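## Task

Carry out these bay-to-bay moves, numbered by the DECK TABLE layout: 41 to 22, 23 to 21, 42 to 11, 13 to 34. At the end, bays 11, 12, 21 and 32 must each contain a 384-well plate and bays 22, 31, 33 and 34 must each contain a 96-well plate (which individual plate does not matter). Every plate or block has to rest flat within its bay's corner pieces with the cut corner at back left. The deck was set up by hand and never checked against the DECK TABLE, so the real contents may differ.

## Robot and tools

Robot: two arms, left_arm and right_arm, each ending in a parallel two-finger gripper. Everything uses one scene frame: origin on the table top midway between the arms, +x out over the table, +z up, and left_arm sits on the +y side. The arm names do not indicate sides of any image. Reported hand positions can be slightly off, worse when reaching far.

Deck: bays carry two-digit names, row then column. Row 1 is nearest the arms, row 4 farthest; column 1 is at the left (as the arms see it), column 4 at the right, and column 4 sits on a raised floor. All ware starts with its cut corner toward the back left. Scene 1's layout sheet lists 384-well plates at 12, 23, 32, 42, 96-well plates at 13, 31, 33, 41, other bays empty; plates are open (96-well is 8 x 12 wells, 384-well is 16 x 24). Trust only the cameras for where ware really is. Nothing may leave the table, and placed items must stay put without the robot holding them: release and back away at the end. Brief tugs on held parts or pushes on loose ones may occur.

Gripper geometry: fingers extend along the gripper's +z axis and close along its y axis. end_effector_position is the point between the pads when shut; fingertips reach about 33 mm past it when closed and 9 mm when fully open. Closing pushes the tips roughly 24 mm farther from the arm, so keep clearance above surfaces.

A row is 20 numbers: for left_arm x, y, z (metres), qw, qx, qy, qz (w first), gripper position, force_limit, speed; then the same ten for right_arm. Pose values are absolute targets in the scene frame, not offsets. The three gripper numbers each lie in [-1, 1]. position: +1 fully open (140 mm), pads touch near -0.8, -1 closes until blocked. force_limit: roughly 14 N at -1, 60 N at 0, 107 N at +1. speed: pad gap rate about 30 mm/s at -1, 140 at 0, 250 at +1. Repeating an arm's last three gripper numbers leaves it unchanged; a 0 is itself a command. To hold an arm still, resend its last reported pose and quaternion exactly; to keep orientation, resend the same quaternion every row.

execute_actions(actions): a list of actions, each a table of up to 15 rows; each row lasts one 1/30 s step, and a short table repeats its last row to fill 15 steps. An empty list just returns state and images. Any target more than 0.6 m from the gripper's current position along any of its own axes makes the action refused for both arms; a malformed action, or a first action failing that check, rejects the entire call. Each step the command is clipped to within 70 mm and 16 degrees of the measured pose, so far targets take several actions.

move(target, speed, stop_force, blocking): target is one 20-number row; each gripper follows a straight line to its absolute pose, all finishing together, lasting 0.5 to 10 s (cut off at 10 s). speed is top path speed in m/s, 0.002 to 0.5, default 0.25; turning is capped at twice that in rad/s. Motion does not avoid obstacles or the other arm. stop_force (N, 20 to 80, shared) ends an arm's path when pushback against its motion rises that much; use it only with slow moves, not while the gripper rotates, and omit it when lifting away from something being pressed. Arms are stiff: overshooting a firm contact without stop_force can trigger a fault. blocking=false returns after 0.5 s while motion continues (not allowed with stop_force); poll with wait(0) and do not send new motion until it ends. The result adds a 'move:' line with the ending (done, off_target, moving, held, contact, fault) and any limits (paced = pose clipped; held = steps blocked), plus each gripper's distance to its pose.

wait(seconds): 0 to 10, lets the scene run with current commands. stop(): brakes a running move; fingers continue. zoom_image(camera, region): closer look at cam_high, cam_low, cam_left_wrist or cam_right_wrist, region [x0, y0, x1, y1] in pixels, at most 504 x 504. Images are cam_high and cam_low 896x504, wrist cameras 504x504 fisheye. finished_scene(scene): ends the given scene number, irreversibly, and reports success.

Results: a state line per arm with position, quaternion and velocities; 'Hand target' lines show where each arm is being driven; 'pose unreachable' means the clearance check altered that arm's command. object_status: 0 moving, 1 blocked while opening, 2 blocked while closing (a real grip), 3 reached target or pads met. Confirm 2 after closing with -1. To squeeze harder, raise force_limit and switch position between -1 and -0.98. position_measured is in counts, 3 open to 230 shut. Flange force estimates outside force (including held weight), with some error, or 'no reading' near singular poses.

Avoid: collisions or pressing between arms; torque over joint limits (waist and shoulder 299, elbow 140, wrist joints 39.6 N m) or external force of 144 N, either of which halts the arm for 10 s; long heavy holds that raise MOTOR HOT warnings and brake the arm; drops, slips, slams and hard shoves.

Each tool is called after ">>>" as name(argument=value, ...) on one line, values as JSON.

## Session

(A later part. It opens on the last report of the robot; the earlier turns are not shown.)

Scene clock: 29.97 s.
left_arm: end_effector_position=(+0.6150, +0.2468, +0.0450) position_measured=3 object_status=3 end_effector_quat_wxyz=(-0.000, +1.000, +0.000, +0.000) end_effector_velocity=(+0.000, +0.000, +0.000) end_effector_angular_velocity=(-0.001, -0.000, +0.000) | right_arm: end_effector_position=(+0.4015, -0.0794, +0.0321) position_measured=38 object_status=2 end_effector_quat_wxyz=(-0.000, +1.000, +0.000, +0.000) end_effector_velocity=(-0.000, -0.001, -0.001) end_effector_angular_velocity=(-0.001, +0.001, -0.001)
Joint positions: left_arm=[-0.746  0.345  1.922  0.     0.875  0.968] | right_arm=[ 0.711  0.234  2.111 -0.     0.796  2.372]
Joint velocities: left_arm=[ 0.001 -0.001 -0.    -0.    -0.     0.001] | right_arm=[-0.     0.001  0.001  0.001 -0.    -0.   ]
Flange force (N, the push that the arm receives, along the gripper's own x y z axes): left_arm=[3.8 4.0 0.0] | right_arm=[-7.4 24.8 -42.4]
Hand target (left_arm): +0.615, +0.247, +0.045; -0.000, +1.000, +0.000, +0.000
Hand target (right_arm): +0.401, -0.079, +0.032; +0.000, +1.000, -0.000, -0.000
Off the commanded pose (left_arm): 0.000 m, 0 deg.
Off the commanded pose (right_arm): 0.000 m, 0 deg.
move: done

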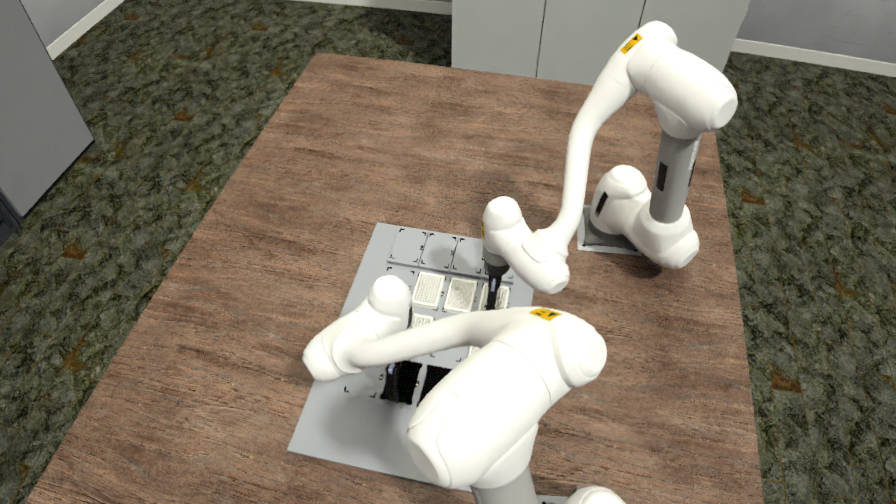

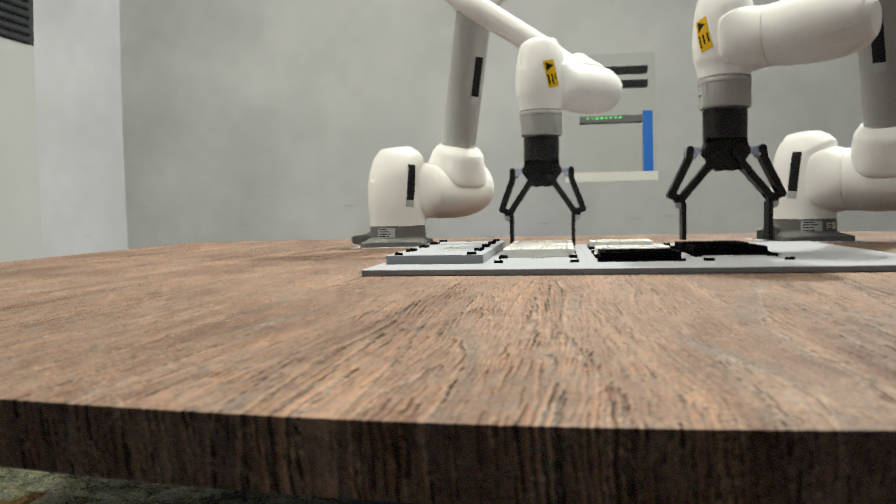

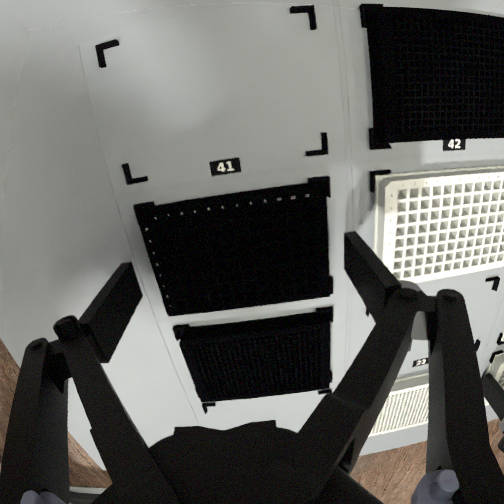

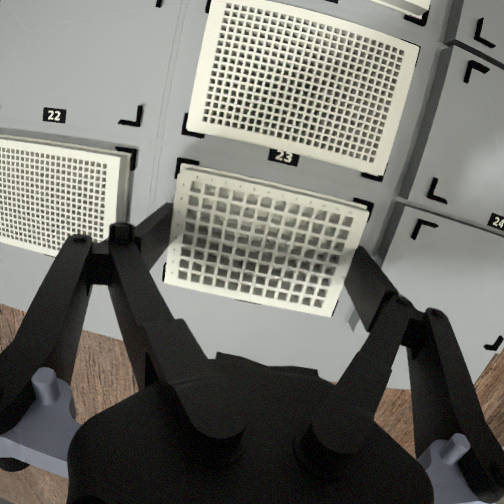

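>>> move(target=[0.615,0.2468,0.045,0,1,0,0,1,-0.3,0,0.4014,-0.080,0.044,0,1,0,0,-1,-0.3,-0.5], speed=0.05)

>>> zoom_image(camera="cam_right_wrist", region=[150, 110, 400, 230])

>>> move(target=[0.615,0.2468,0.045,0,1,0,0,1,-0.3,0,0.4014,-0.080,0.068,0,1,0,0,-1,-0.3,-0.5], speed=0.1)

>>> move(target=[0.615,0.0834,0.043,0,1,0,0,1,-0.3,0,0.615,-0.2434,0.068,0,1,0,0,-1,-0.3,-0.5], speed=0.25)

>>> zoom_image(camera="cam_left_wrist", region=[100, 130, 400, 230])

>>> zoom_image(camera="cam_low", region=[370, 190, 560, 290])

Scene clock: 31.40 s.
left_arm: end_effector_position=(+0.6150, +0.2468, +0.0450) position_measured=3 object_status=3 end_effector_quat_wxyz=(-0.000, +1.000, +0.000, +0.000) end_effector_velocity=(-0.000, -0.000, -0.000) end_effector_angular_velocity=(-0.000, +0.000, -0.001) | right_arm: end_effector_position=(+0.4014, -0.0800, +0.0440) position_measured=38 object_status=2 end_effector_quat_wxyz=(+0.000, +1.000, +0.000, -0.000) end_effector_velocity=(-0.000, -0.000, -0.000) end_effector_angular_velocity=(-0.000, +0.001, -0.000)
Joint positions: left_arm=[-0.746  0.345  1.922  0.     0.875  0.968] | right_arm=[ 0.71   0.218  2.103 -0.     0.82   2.372]
Joint velocities: left_arm=[-0.     0.001  0.    -0.    -0.     0.001] | right_arm=[ 0.     0.     0.     0.001  0.    -0.   ]
Flange force (N, the push that the arm receives, along the gripper's own x y z axes): left_arm=[0.1 2.3 1.3] | right_arm=[-0.9 10.1 -4.0]
Hand target (left_arm): +0.615, +0.247, +0.045; -0.000, +1.000, +0.000, +0.000
Hand target (right_arm): +0.401, -0.080, +0.044; +0.000, +1.000, +0.000, +0.000
Off the commanded pose (left_arm): 0.000 m, 0 deg.
Off the commanded pose (right_arm): 0.000 m, 0 deg.
move: done

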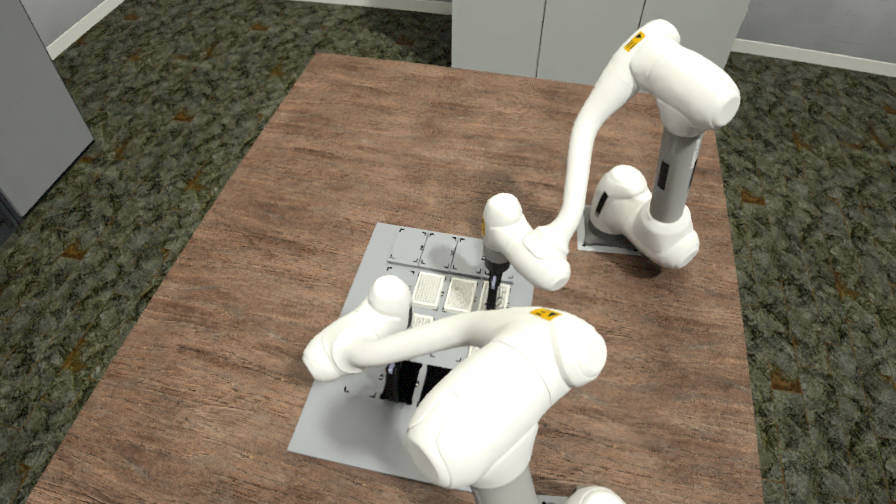

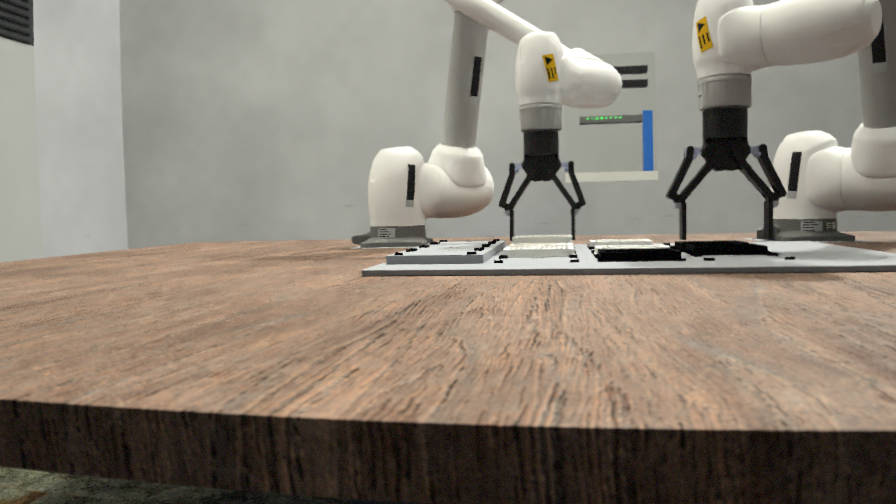

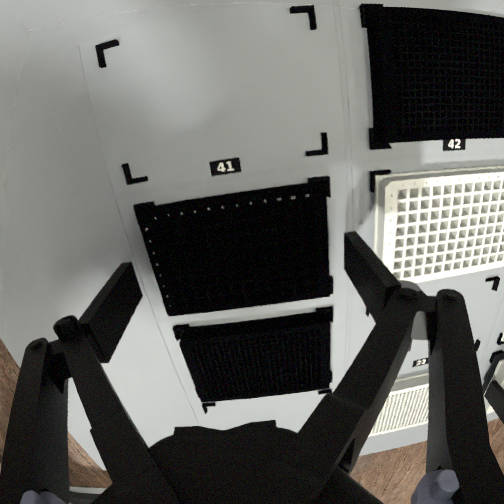

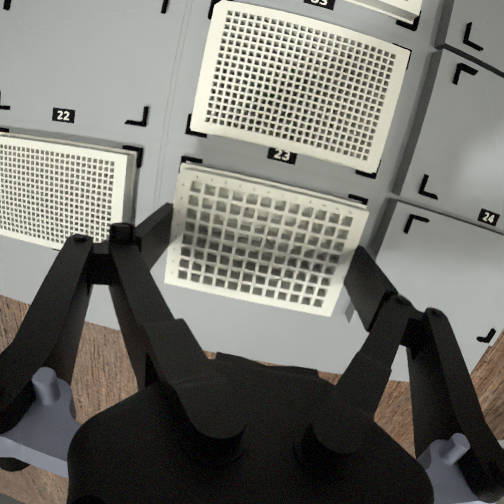

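Region (150, 110, 400, 230) of cam_right_wrist's 504x504 image, scaled by 2.016, with more detail than that image has; it fills the top 242 rows of this view, and the rest is white.

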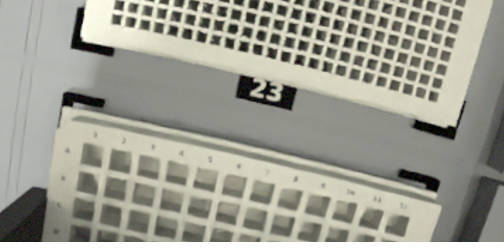

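Scene clock: 32.10 s.
left_arm: end_effector_position=(+0.6150, +0.2468, +0.0450) position_measured=3 object_status=3 end_effector_quat_wxyz=(-0.000, +1.000, +0.000, +0.000) end_effector_velocity=(-0.001, +0.001, +0.000) end_effector_angular_velocity=(+0.001, +0.002, +0.000) | right_arm: end_effector_position=(+0.4014, -0.0800, +0.0680) position_measured=38 object_status=2 end_effector_quat_wxyz=(+0.000, +1.000, +0.000, -0.000) end_effector_velocity=(+0.000, -0.000, -0.001) end_effector_angular_velocity=(-0.001, +0.001, -0.001)
Joint positions: left_arm=[-0.746  0.345  1.922  0.     0.875  0.968] | right_arm=[0.71  0.188 2.084 0.    0.869 2.372]
Joint velocities: left_arm=[ 0.    -0.     0.    -0.     0.003  0.   ] | right_arm=[-0.     0.002 -0.     0.     0.     0.   ]
Flange force (N, the push that the arm receives, along the gripper's own x y z axes): left_arm=[2.7 1.7 1.4] | right_arm=[-1.1 7.4 -1.0]
Hand target (left_arm): +0.615, +0.247, +0.045; -0.000, +1.000, +0.000, +0.000
Hand target (right_arm): +0.401, -0.080, +0.068; -0.000, +1.000, +0.000, -0.000
Off the commanded pose (left_arm): 0.000 m, 0 deg.
Off the commanded pose (right_arm): 0.000 m, 0 deg.
move: done

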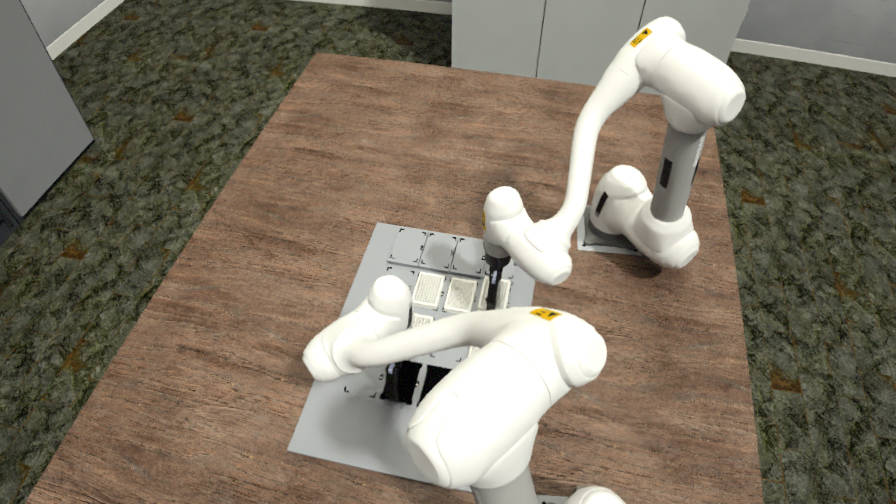

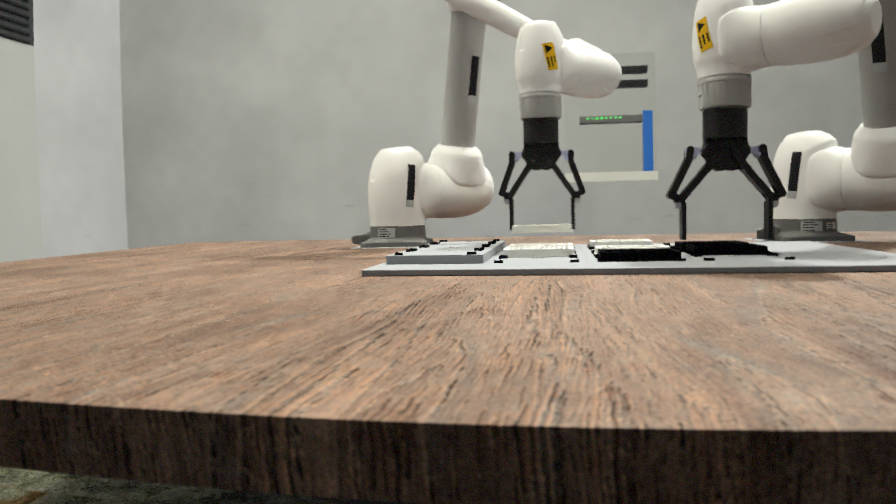

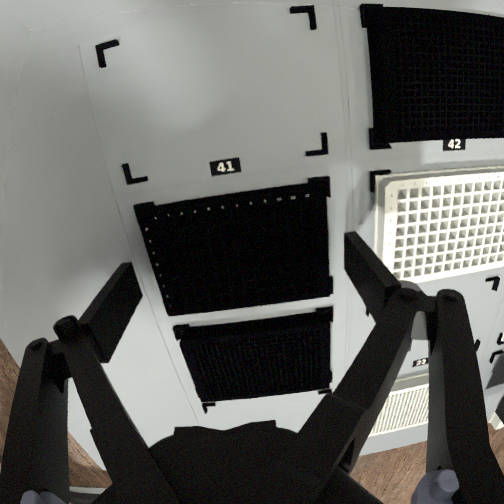

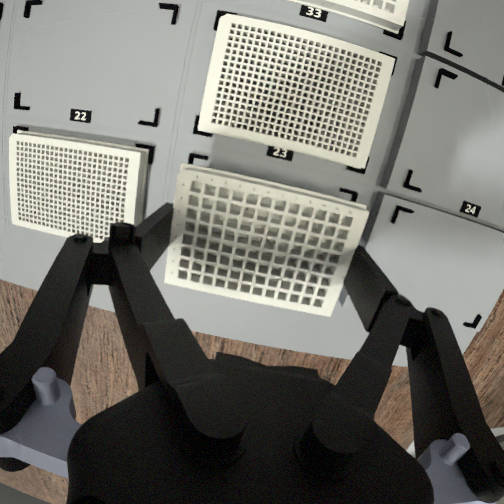

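Scene clock: 33.53 s.
left_arm: end_effector_position=(+0.6150, +0.0833, +0.0430) position_measured=3 object_status=3 end_effector_quat_wxyz=(+0.000, +1.000, +0.000, +0.000) end_effector_velocity=(+0.001, -0.000, +0.000) end_effector_angular_velocity=(-0.001, -0.002, -0.001) | right_arm: end_effector_position=(+0.6155, -0.2434, +0.0681) position_measured=38 object_status=2 end_effector_quat_wxyz=(+0.001, +1.000, -0.000, +0.000) end_effector_velocity=(+0.000, -0.000, +0.001) end_effector_angular_velocity=(+0.001, -0.000, -0.001)
Joint positions: left_arm=[-0.929  0.477  1.721 -0.     0.944  0.786] | right_arm=[ 0.27   0.294  1.943 -0.002  0.905  1.933]
Joint velocities: left_arm=[-0.     0.    -0.     0.001 -0.001  0.001] | right_arm=[-0.001 -0.001 -0.001  0.001  0.001 -0.   ]
Flange force (N, the push that the arm receives, along the gripper's own x y z axes): left_arm=[1.5 1.8 -1.7] | right_arm=[-4.1 7.3 -2.8]
Hand target (left_arm): +0.615, +0.083, +0.043; +0.000, +1.000, +0.000, +0.000
Hand target (right_arm): +0.615, -0.243, +0.068; +0.001, +1.000, +0.000, +0.000
Off the commanded pose (left_arm): 0.000 m, 0 deg.
Off the commanded pose (right_arm): 0.000 m, 0 deg.
move: done

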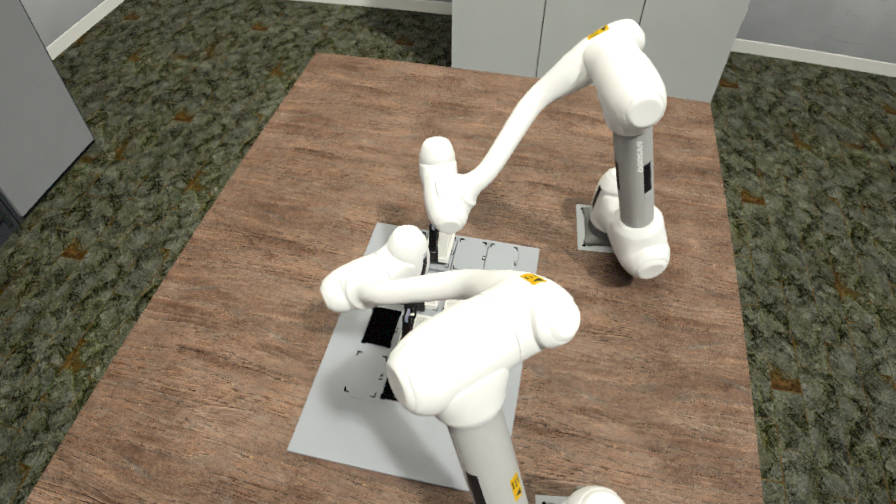

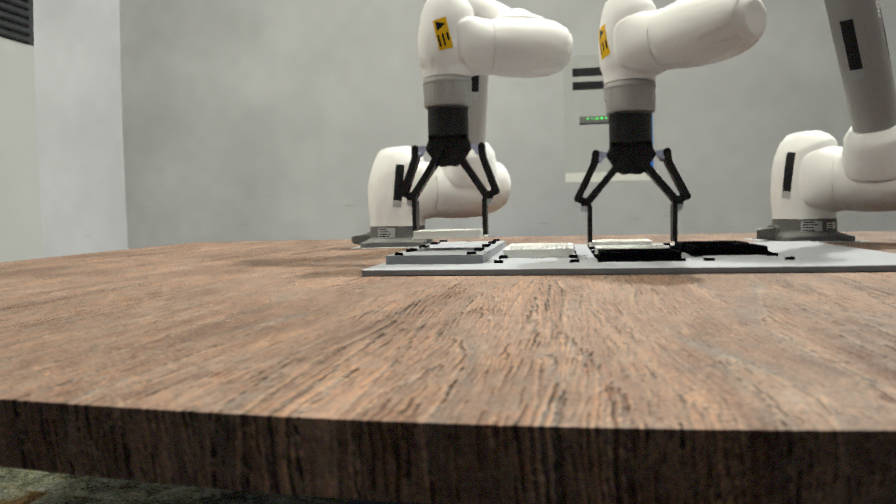

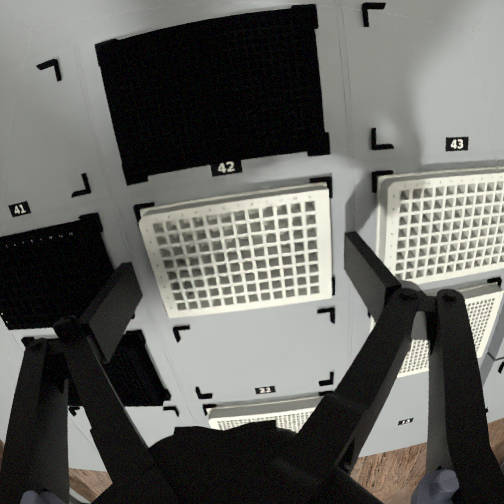

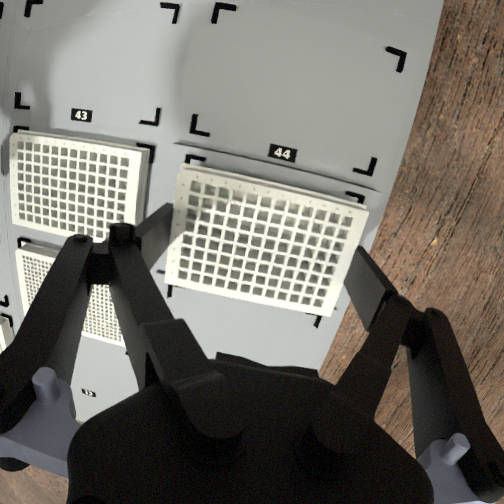

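Region (100, 130, 400, 230) of cam_left_wrist's 504x504 image, scaled by 1.680, with more detail than that image has.

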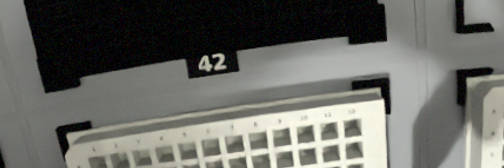

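Region (370, 190, 560, 290) of cam_low's 896x504 image, scaled by 2.653, with more detail than that image has; it fills the top 265 rows of this view, and the rest is white.

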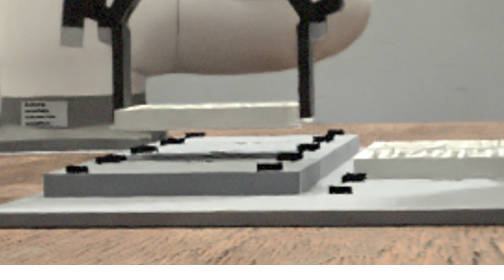

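>>> move(target=[0.615,0.0827,0.032,0,1,0,0,1,-0.3,0,0.615,-0.244,0.056,0,1,0,0,-1,-0.3,-0.5], speed=0.05)

>>> move(target=[0.615,0.0827,0.032,0,1,0,0,-1,-0.3,-0.5,0.615,-0.244,0.056,0,1,0,0,-1,-0.3,-0.5])

>>> zoom_image(camera="cam_right_wrist", region=[150, 110, 400, 230])

Scene clock: 35.70 s.
left_arm: end_effector_position=(+0.6150, +0.0827, +0.0320) position_measured=3 object_status=3 end_effector_quat_wxyz=(-0.000, +1.000, -0.000, -0.000) end_effector_velocity=(+0.001, +0.000, -0.000) end_effector_angular_velocity=(-0.001, -0.000, +0.000) | right_arm: end_effector_position=(+0.6150, -0.2440, +0.0560) position_measured=38 object_status=2 end_effector_quat_wxyz=(+0.000, +1.000, +0.000, +0.000) end_effector_velocity=(+0.000, -0.000, -0.000) end_effector_angular_velocity=(-0.000, -0.000, +0.000)
Joint positions: left_arm=[-0.93   0.488  1.727 -0.     0.927  0.785] | right_arm=[ 0.269  0.306  1.953 -0.     0.882  1.93 ]
Joint velocities: left_arm=[ 0.001  0.     0.    -0.    -0.001  0.001] | right_arm=[-0.     0.001 -0.    -0.001 -0.     0.   ]
Flange force (N, the push that the arm receives, along the gripper's own x y z axes): left_arm=[4.8 2.2 1.0] | right_arm=[-7.9 6.2 -7.4]
Hand target (left_arm): +0.615, +0.083, +0.032; +0.000, +1.000, -0.000, -0.000
Hand target (right_arm): +0.615, -0.244, +0.056; +0.000, +1.000, -0.000, +0.000
Off the commanded pose (left_arm): 0.000 m, 0 deg.
Off the commanded pose (right_arm): 0.000 m, 0 deg.
move: done

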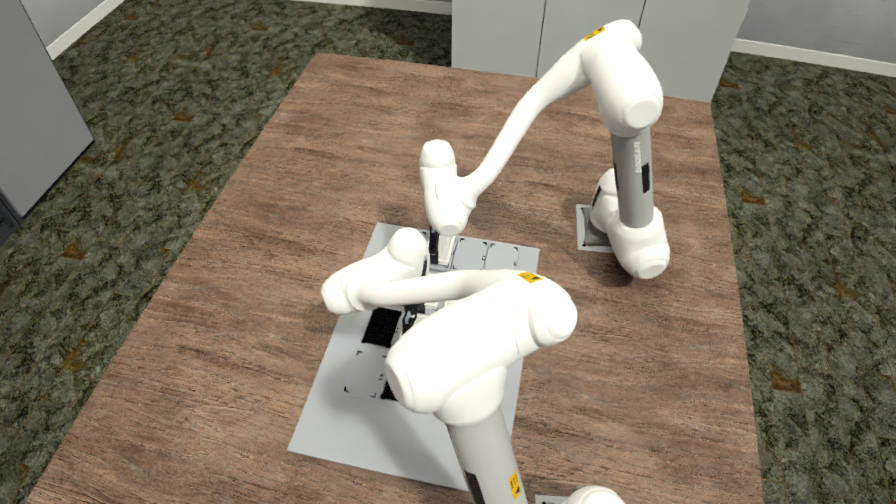

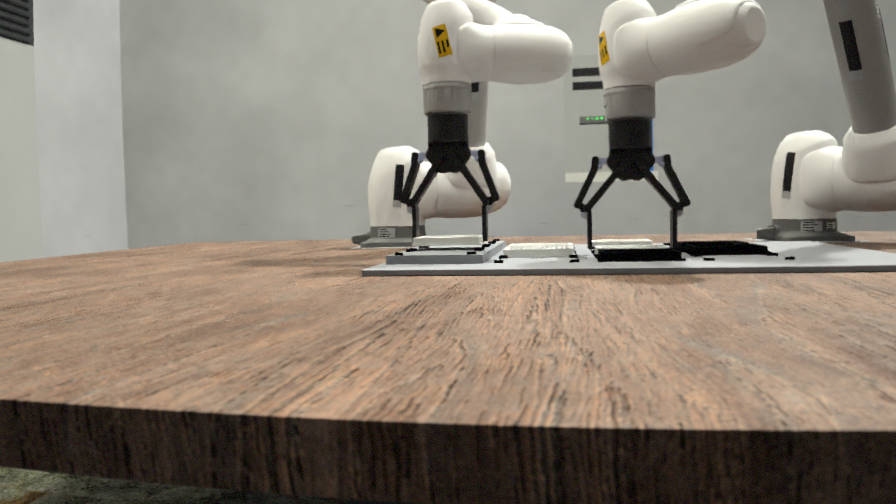

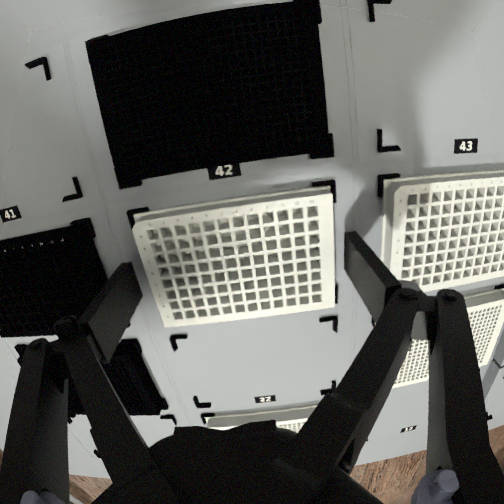

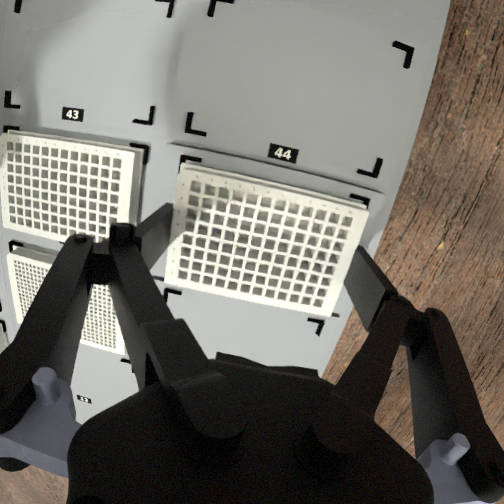

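Scene clock: 36.40 s.
left_arm: end_effector_position=(+0.6150, +0.0827, +0.0321) position_measured=38 object_status=2 end_effector_quat_wxyz=(+0.000, +1.000, -0.000, +0.000) end_effector_velocity=(-0.001, +0.000, -0.000) end_effector_angular_velocity=(+0.002, +0.002, -0.000) | right_arm: end_effector_position=(+0.6150, -0.2440, +0.0560) position_measured=38 object_status=2 end_effector_quat_wxyz=(+0.000, +1.000, +0.000, -0.000) end_effector_velocity=(+0.001, -0.001, +0.000) end_effector_angular_velocity=(-0.000, -0.001, -0.001)
Joint positions: left_arm=[-0.93   0.488  1.727 -0.     0.927  0.785] | right_arm=[ 0.269  0.306  1.953 -0.     0.882  1.93 ]
Joint velocities: left_arm=[-0.001  0.001  0.     0.     0.003 -0.   ] | right_arm=[-0.001 -0.    -0.    -0.001 -0.     0.   ]
Flange force (N, the push that the arm receives, along the gripper's own x y z axes): left_arm=[-5.9 1.7 -33.6] | right_arm=[-5.6 8.6 -3.7]
Hand target (left_arm): +0.615, +0.083, +0.032; -0.000, +1.000, +0.000, +0.000
Hand target (right_arm): +0.615, -0.244, +0.056; +0.000, +1.000, -0.000, +0.000
Off the commanded pose (left_arm): 0.000 m, 0 deg.
Off the commanded pose (right_arm): 0.000 m, 0 deg.
move: done

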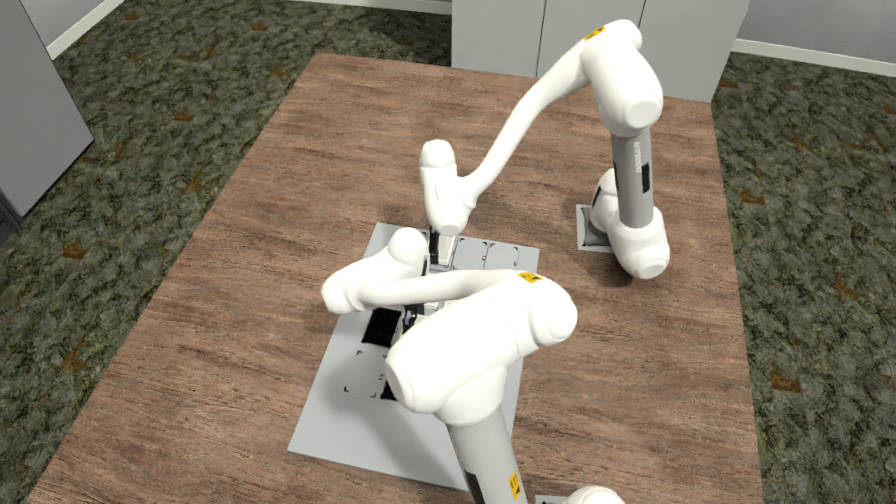

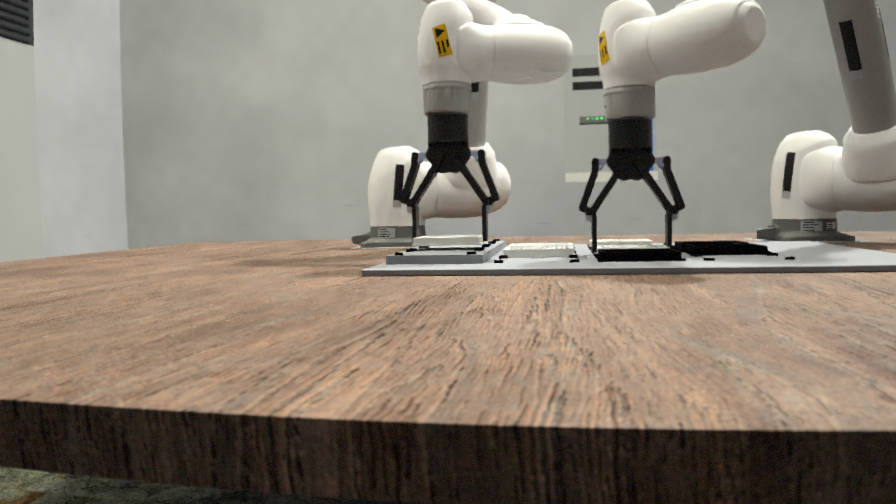

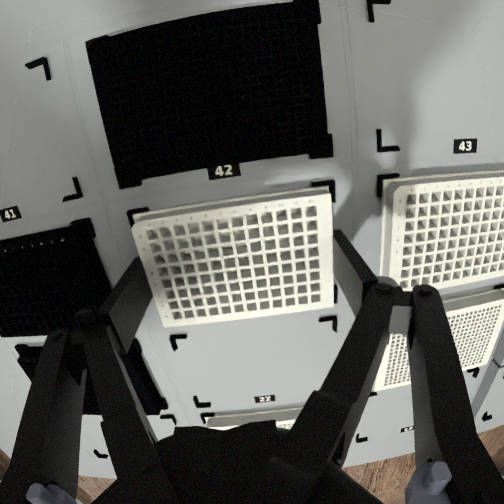

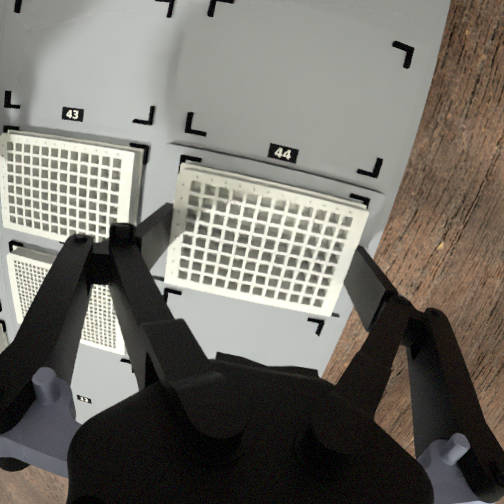

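Region (150, 110, 400, 230) of cam_right_wrist's 504x504 image, scaled by 2.016, with more detail than that image has; it fills the top 242 rows of this view, and the rest is white.

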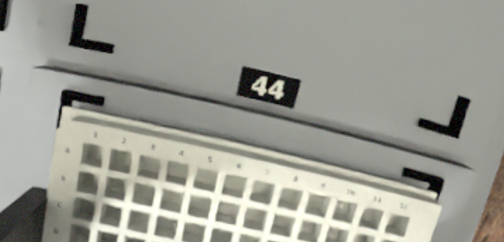

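>>> move(target=[0.615,0.0827,0.044,0,1,0,0,-1,-0.3,-0.5,0.616,-0.2443,0.057,0,1,0,0,-1,-0.3,-0.5], speed=0.05)

>>> move(target=[0.5082,0.0827,0.043,0,1,0,0,-1,-0.3,-0.5,0.616,-0.2443,0.057,0,1,0,0,-1,-0.3,-0.5], speed=0.2)

>>> zoom_image(camera="cam_right_wrist", region=[150, 110, 400, 230])

>>> zoom_image(camera="cam_left_wrist", region=[100, 130, 400, 230])

Scene clock: 37.67 s.
left_arm: end_effector_position=(+0.6150, +0.0827, +0.0440) position_measured=38 object_status=2 end_effector_quat_wxyz=(-0.000, +1.000, +0.000, +0.000) end_effector_velocity=(+0.000, -0.000, -0.000) end_effector_angular_velocity=(-0.001, -0.001, +0.002) | right_arm: end_effector_position=(+0.6160, -0.2443, +0.0570) position_measured=38 object_status=2 end_effector_quat_wxyz=(+0.000, +1.000, -0.000, -0.000) end_effector_velocity=(+0.001, +0.000, +0.001) end_effector_angular_velocity=(+0.001, -0.001, -0.000)
Joint positions: left_arm=[-0.93   0.476  1.719  0.     0.946  0.785] | right_arm=[0.268 0.306 1.951 0.    0.885 1.929]
Joint velocities: left_arm=[-0.     0.     0.    -0.    -0.002 -0.002] | right_arm=[ 0.    -0.    -0.001  0.     0.     0.   ]
Flange force (N, the push that the arm receives, along the gripper's own x y z axes): left_arm=[-1.5 0.4 -1.1] | right_arm=[-6.4 7.0 -2.8]
Hand target (left_arm): +0.615, +0.083, +0.044; -0.000, +1.000, +0.000, +0.000
Hand target (right_arm): +0.616, -0.244, +0.057; +0.000, +1.000, +0.000, +0.000
Off the commanded pose (left_arm): 0.000 m, 0 deg.
Off the commanded pose (right_arm): 0.000 m, 0 deg.
move: done

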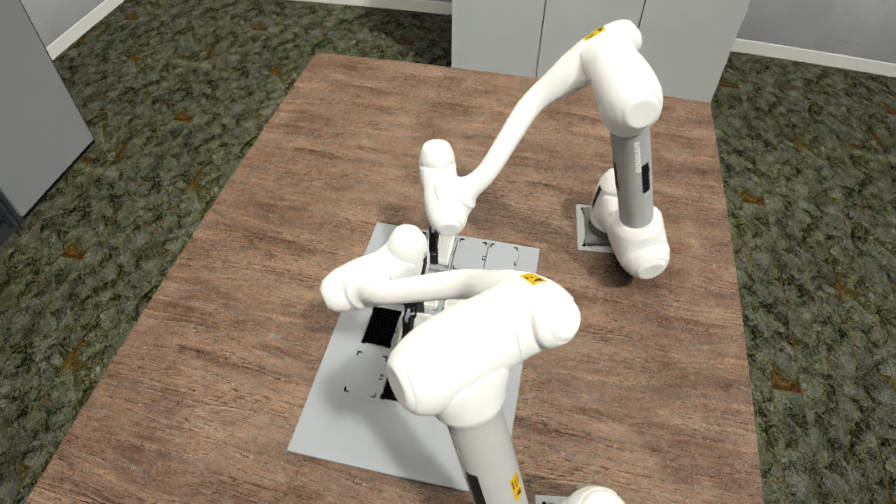

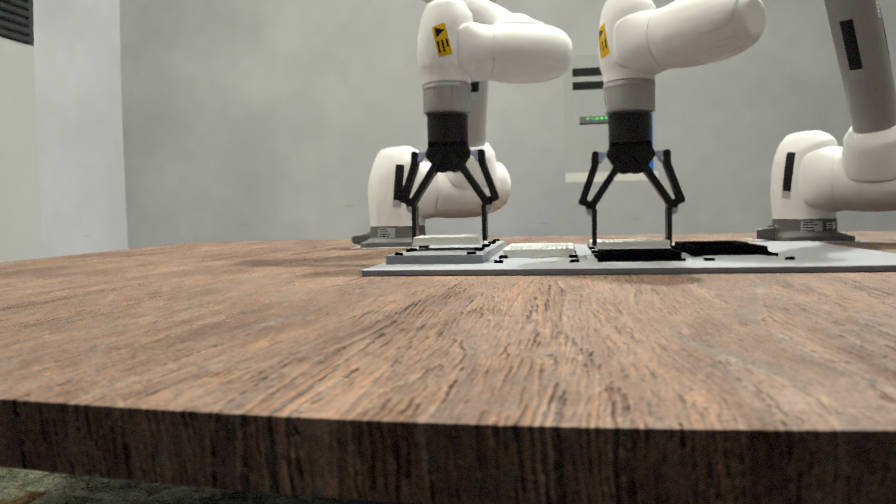

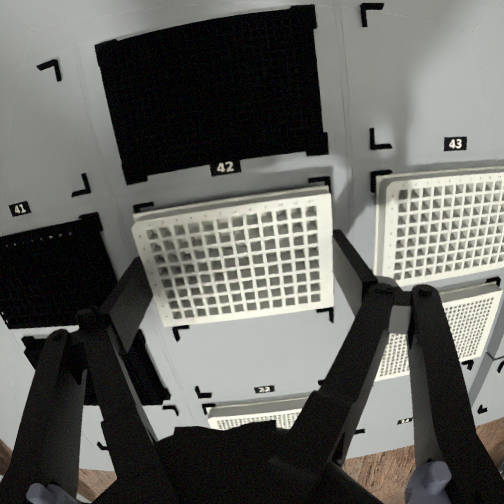

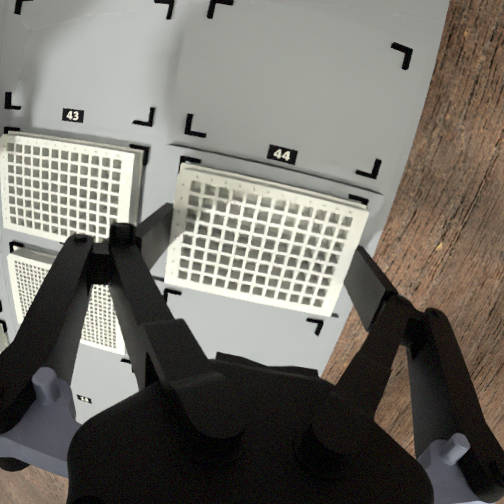

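Scene clock: 38.53 s.
left_arm: end_effector_position=(+0.5082, +0.0826, +0.0430) position_measured=38 object_status=2 end_effector_quat_wxyz=(+0.000, +1.000, -0.000, -0.000) end_effector_velocity=(+0.000, +0.000, -0.000) end_effector_angular_velocity=(+0.000, -0.001, +0.000) | right_arm: end_effector_position=(+0.6160, -0.2443, +0.0570) position_measured=38 object_status=2 end_effector_quat_wxyz=(+0.000, +1.000, -0.000, -0.000) end_effector_velocity=(-0.000, +0.000, -0.001) end_effector_angular_velocity=(-0.000, +0.000, +0.001)
Joint positions: left_arm=[-1.044  0.379  1.875 -0.     0.887  0.671] | right_arm=[0.268 0.306 1.951 0.    0.885 1.929]
Joint velocities: left_arm=[ 0.001  0.     0.     0.001 -0.001  0.   ] | right_arm=[ 0.     0.001  0.     0.    -0.    -0.001]
Flange force (N, the push that the arm receives, along the gripper's own x y z axes): left_arm=[3.3 3.3 3.5] | right_arm=[-5.7 5.5 -3.4]
Hand target (left_arm): +0.508, +0.083, +0.043; +0.000, +1.000, -0.000, -0.000
Hand target (right_arm): +0.616, -0.244, +0.057; -0.000, +1.000, +0.000, -0.000
Off the commanded pose (left_arm): 0.000 m, 0 deg.
Off the commanded pose (right_arm): 0.000 m, 0 deg.
move: done

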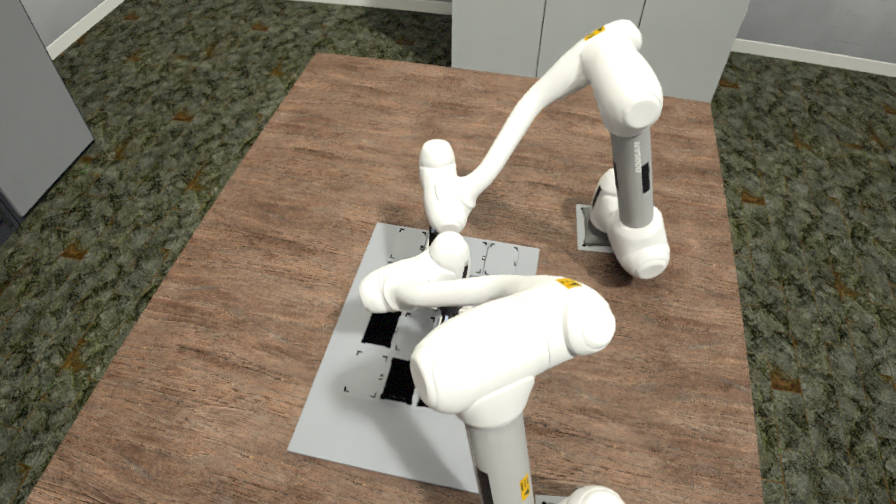

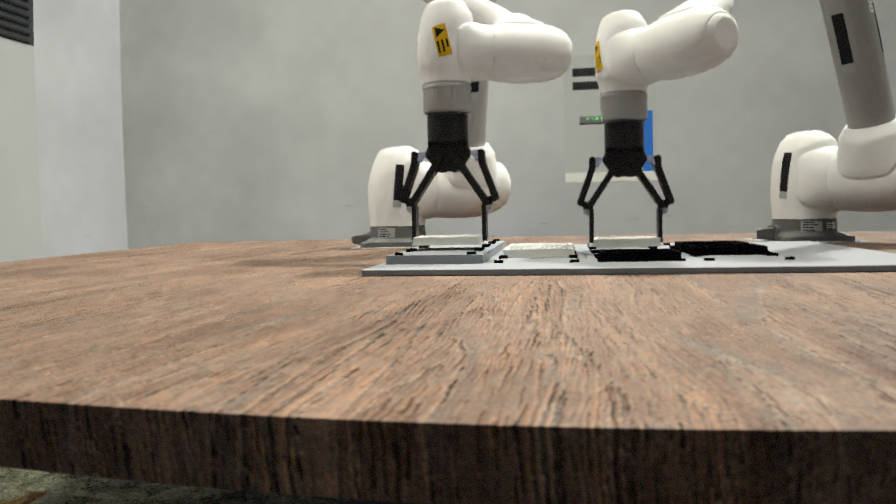

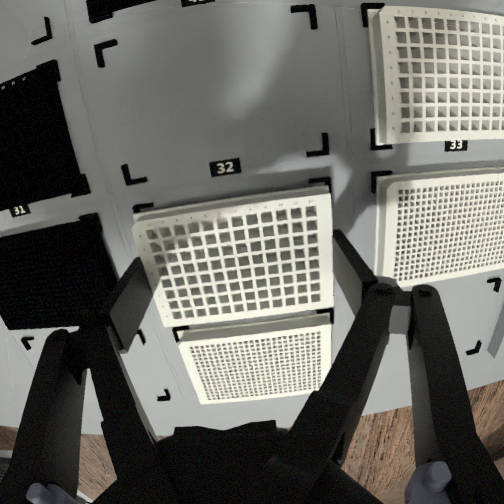

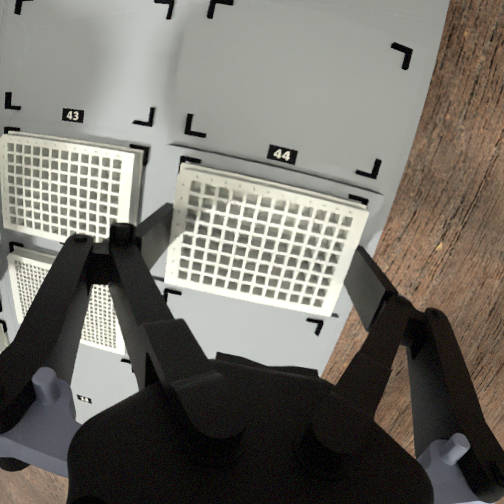

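Region (150, 110, 400, 230) of cam_right_wrist's 504x504 image, scaled by 2.016, with more detail than that image has; it fills the top 242 rows of this view, and the rest is white.

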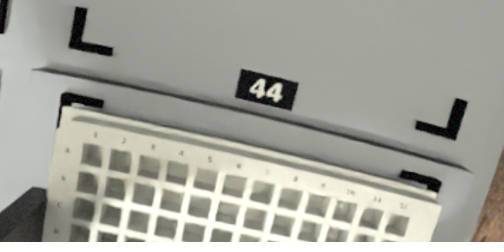

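Region (100, 130, 400, 230) of cam_left_wrist's 504x504 image, scaled by 1.680, with more detail than that image has.

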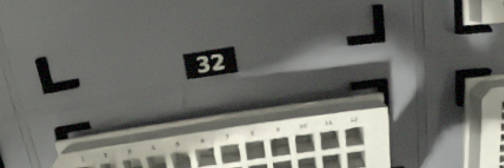

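Both aligned. Lower.

>>> move(target=[0.5082,0.0827,0.029,0,1,0,0,-1,-0.3,-0.5,0.616,-0.2443,0.042,0,1,0,0,-1,-0.3,-0.5], speed=0.012, stop_force=20)

>>> zoom_image(camera="cam_right_wrist", region=[130, 110, 400, 340])

Scene clock: 40.03 s.
left_arm: end_effector_position=(+0.5082, +0.0827, +0.0320) position_measured=38 object_status=2 end_effector_quat_wxyz=(+0.000, +1.000, -0.000, -0.000) end_effector_velocity=(+0.001, -0.000, +0.001) end_effector_angular_velocity=(-0.000, +0.000, +0.001) | right_arm: end_effector_position=(+0.6160, -0.2443, +0.0469) position_measured=38 object_status=2 end_effector_quat_wxyz=(+0.000, +1.000, -0.000, -0.000) end_effector_velocity=(+0.001, -0.000, +0.001) end_effector_angular_velocity=(-0.000, -0.001, -0.001)
Joint positions: left_arm=[-1.044  0.391  1.883 -0.     0.868  0.671] | right_arm=[ 0.268  0.317  1.958 -0.     0.866  1.929]
Joint velocities: left_arm=[ 0.001 -0.    -0.001 -0.     0.002  0.   ] | right_arm=[-0.001 -0.001 -0.001 -0.001  0.001  0.   ]
Flange force (N, the push that the arm receives, along the gripper's own x y z axes): left_arm=[10.4 10.5 -19.1] | right_arm=[-1.9 4.7 -9.4]
Hand target (left_arm): +0.508, +0.083, +0.032; +0.000, +1.000, -0.000, +0.000
Hand target (right_arm): +0.616, -0.244, +0.047; -0.000, +1.000, -0.000, +0.000
Off the commanded pose (left_arm): 0.003 m, 0 deg.
Off the commanded pose (right_arm): 0.005 m, 0 deg.
move: contact (left_arm, right_arm)

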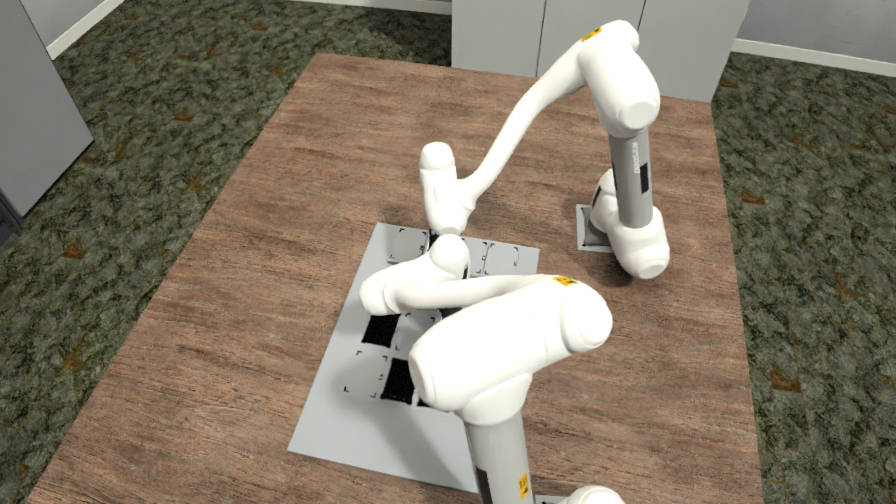

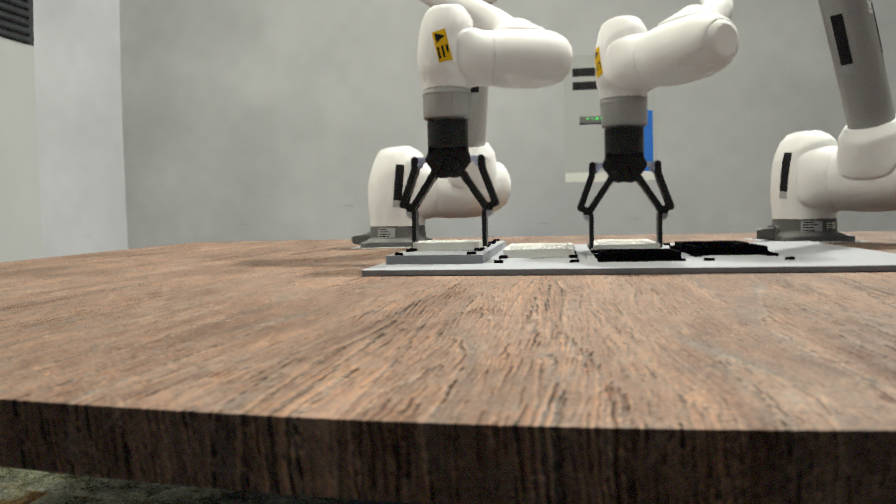

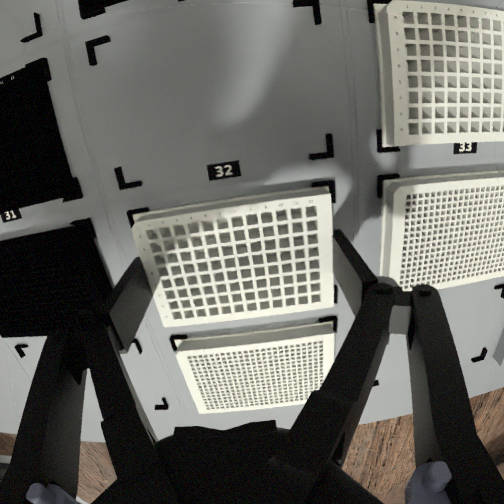

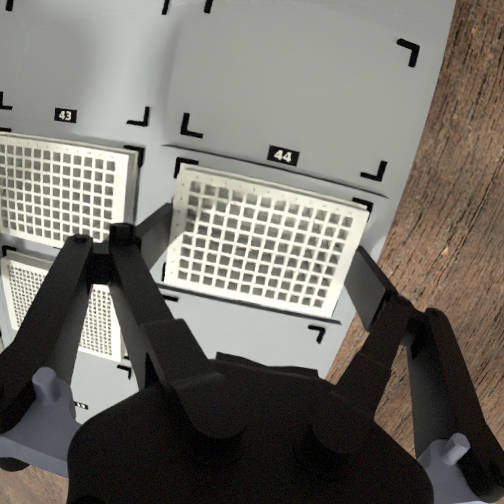

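Region (130, 110, 400, 340) of cam_right_wrist's 504x504 image, scaled by 1.867, with more detail than that image has; it fills the top 429 rows of this view, and the rest is white.

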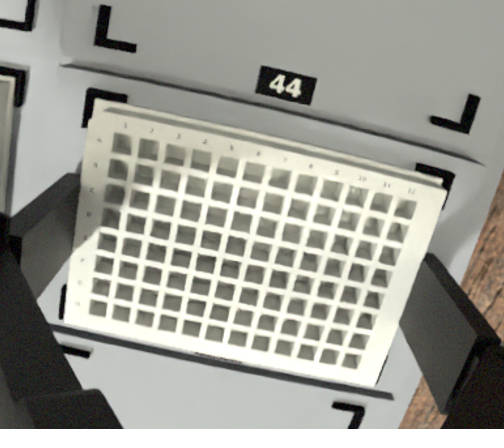

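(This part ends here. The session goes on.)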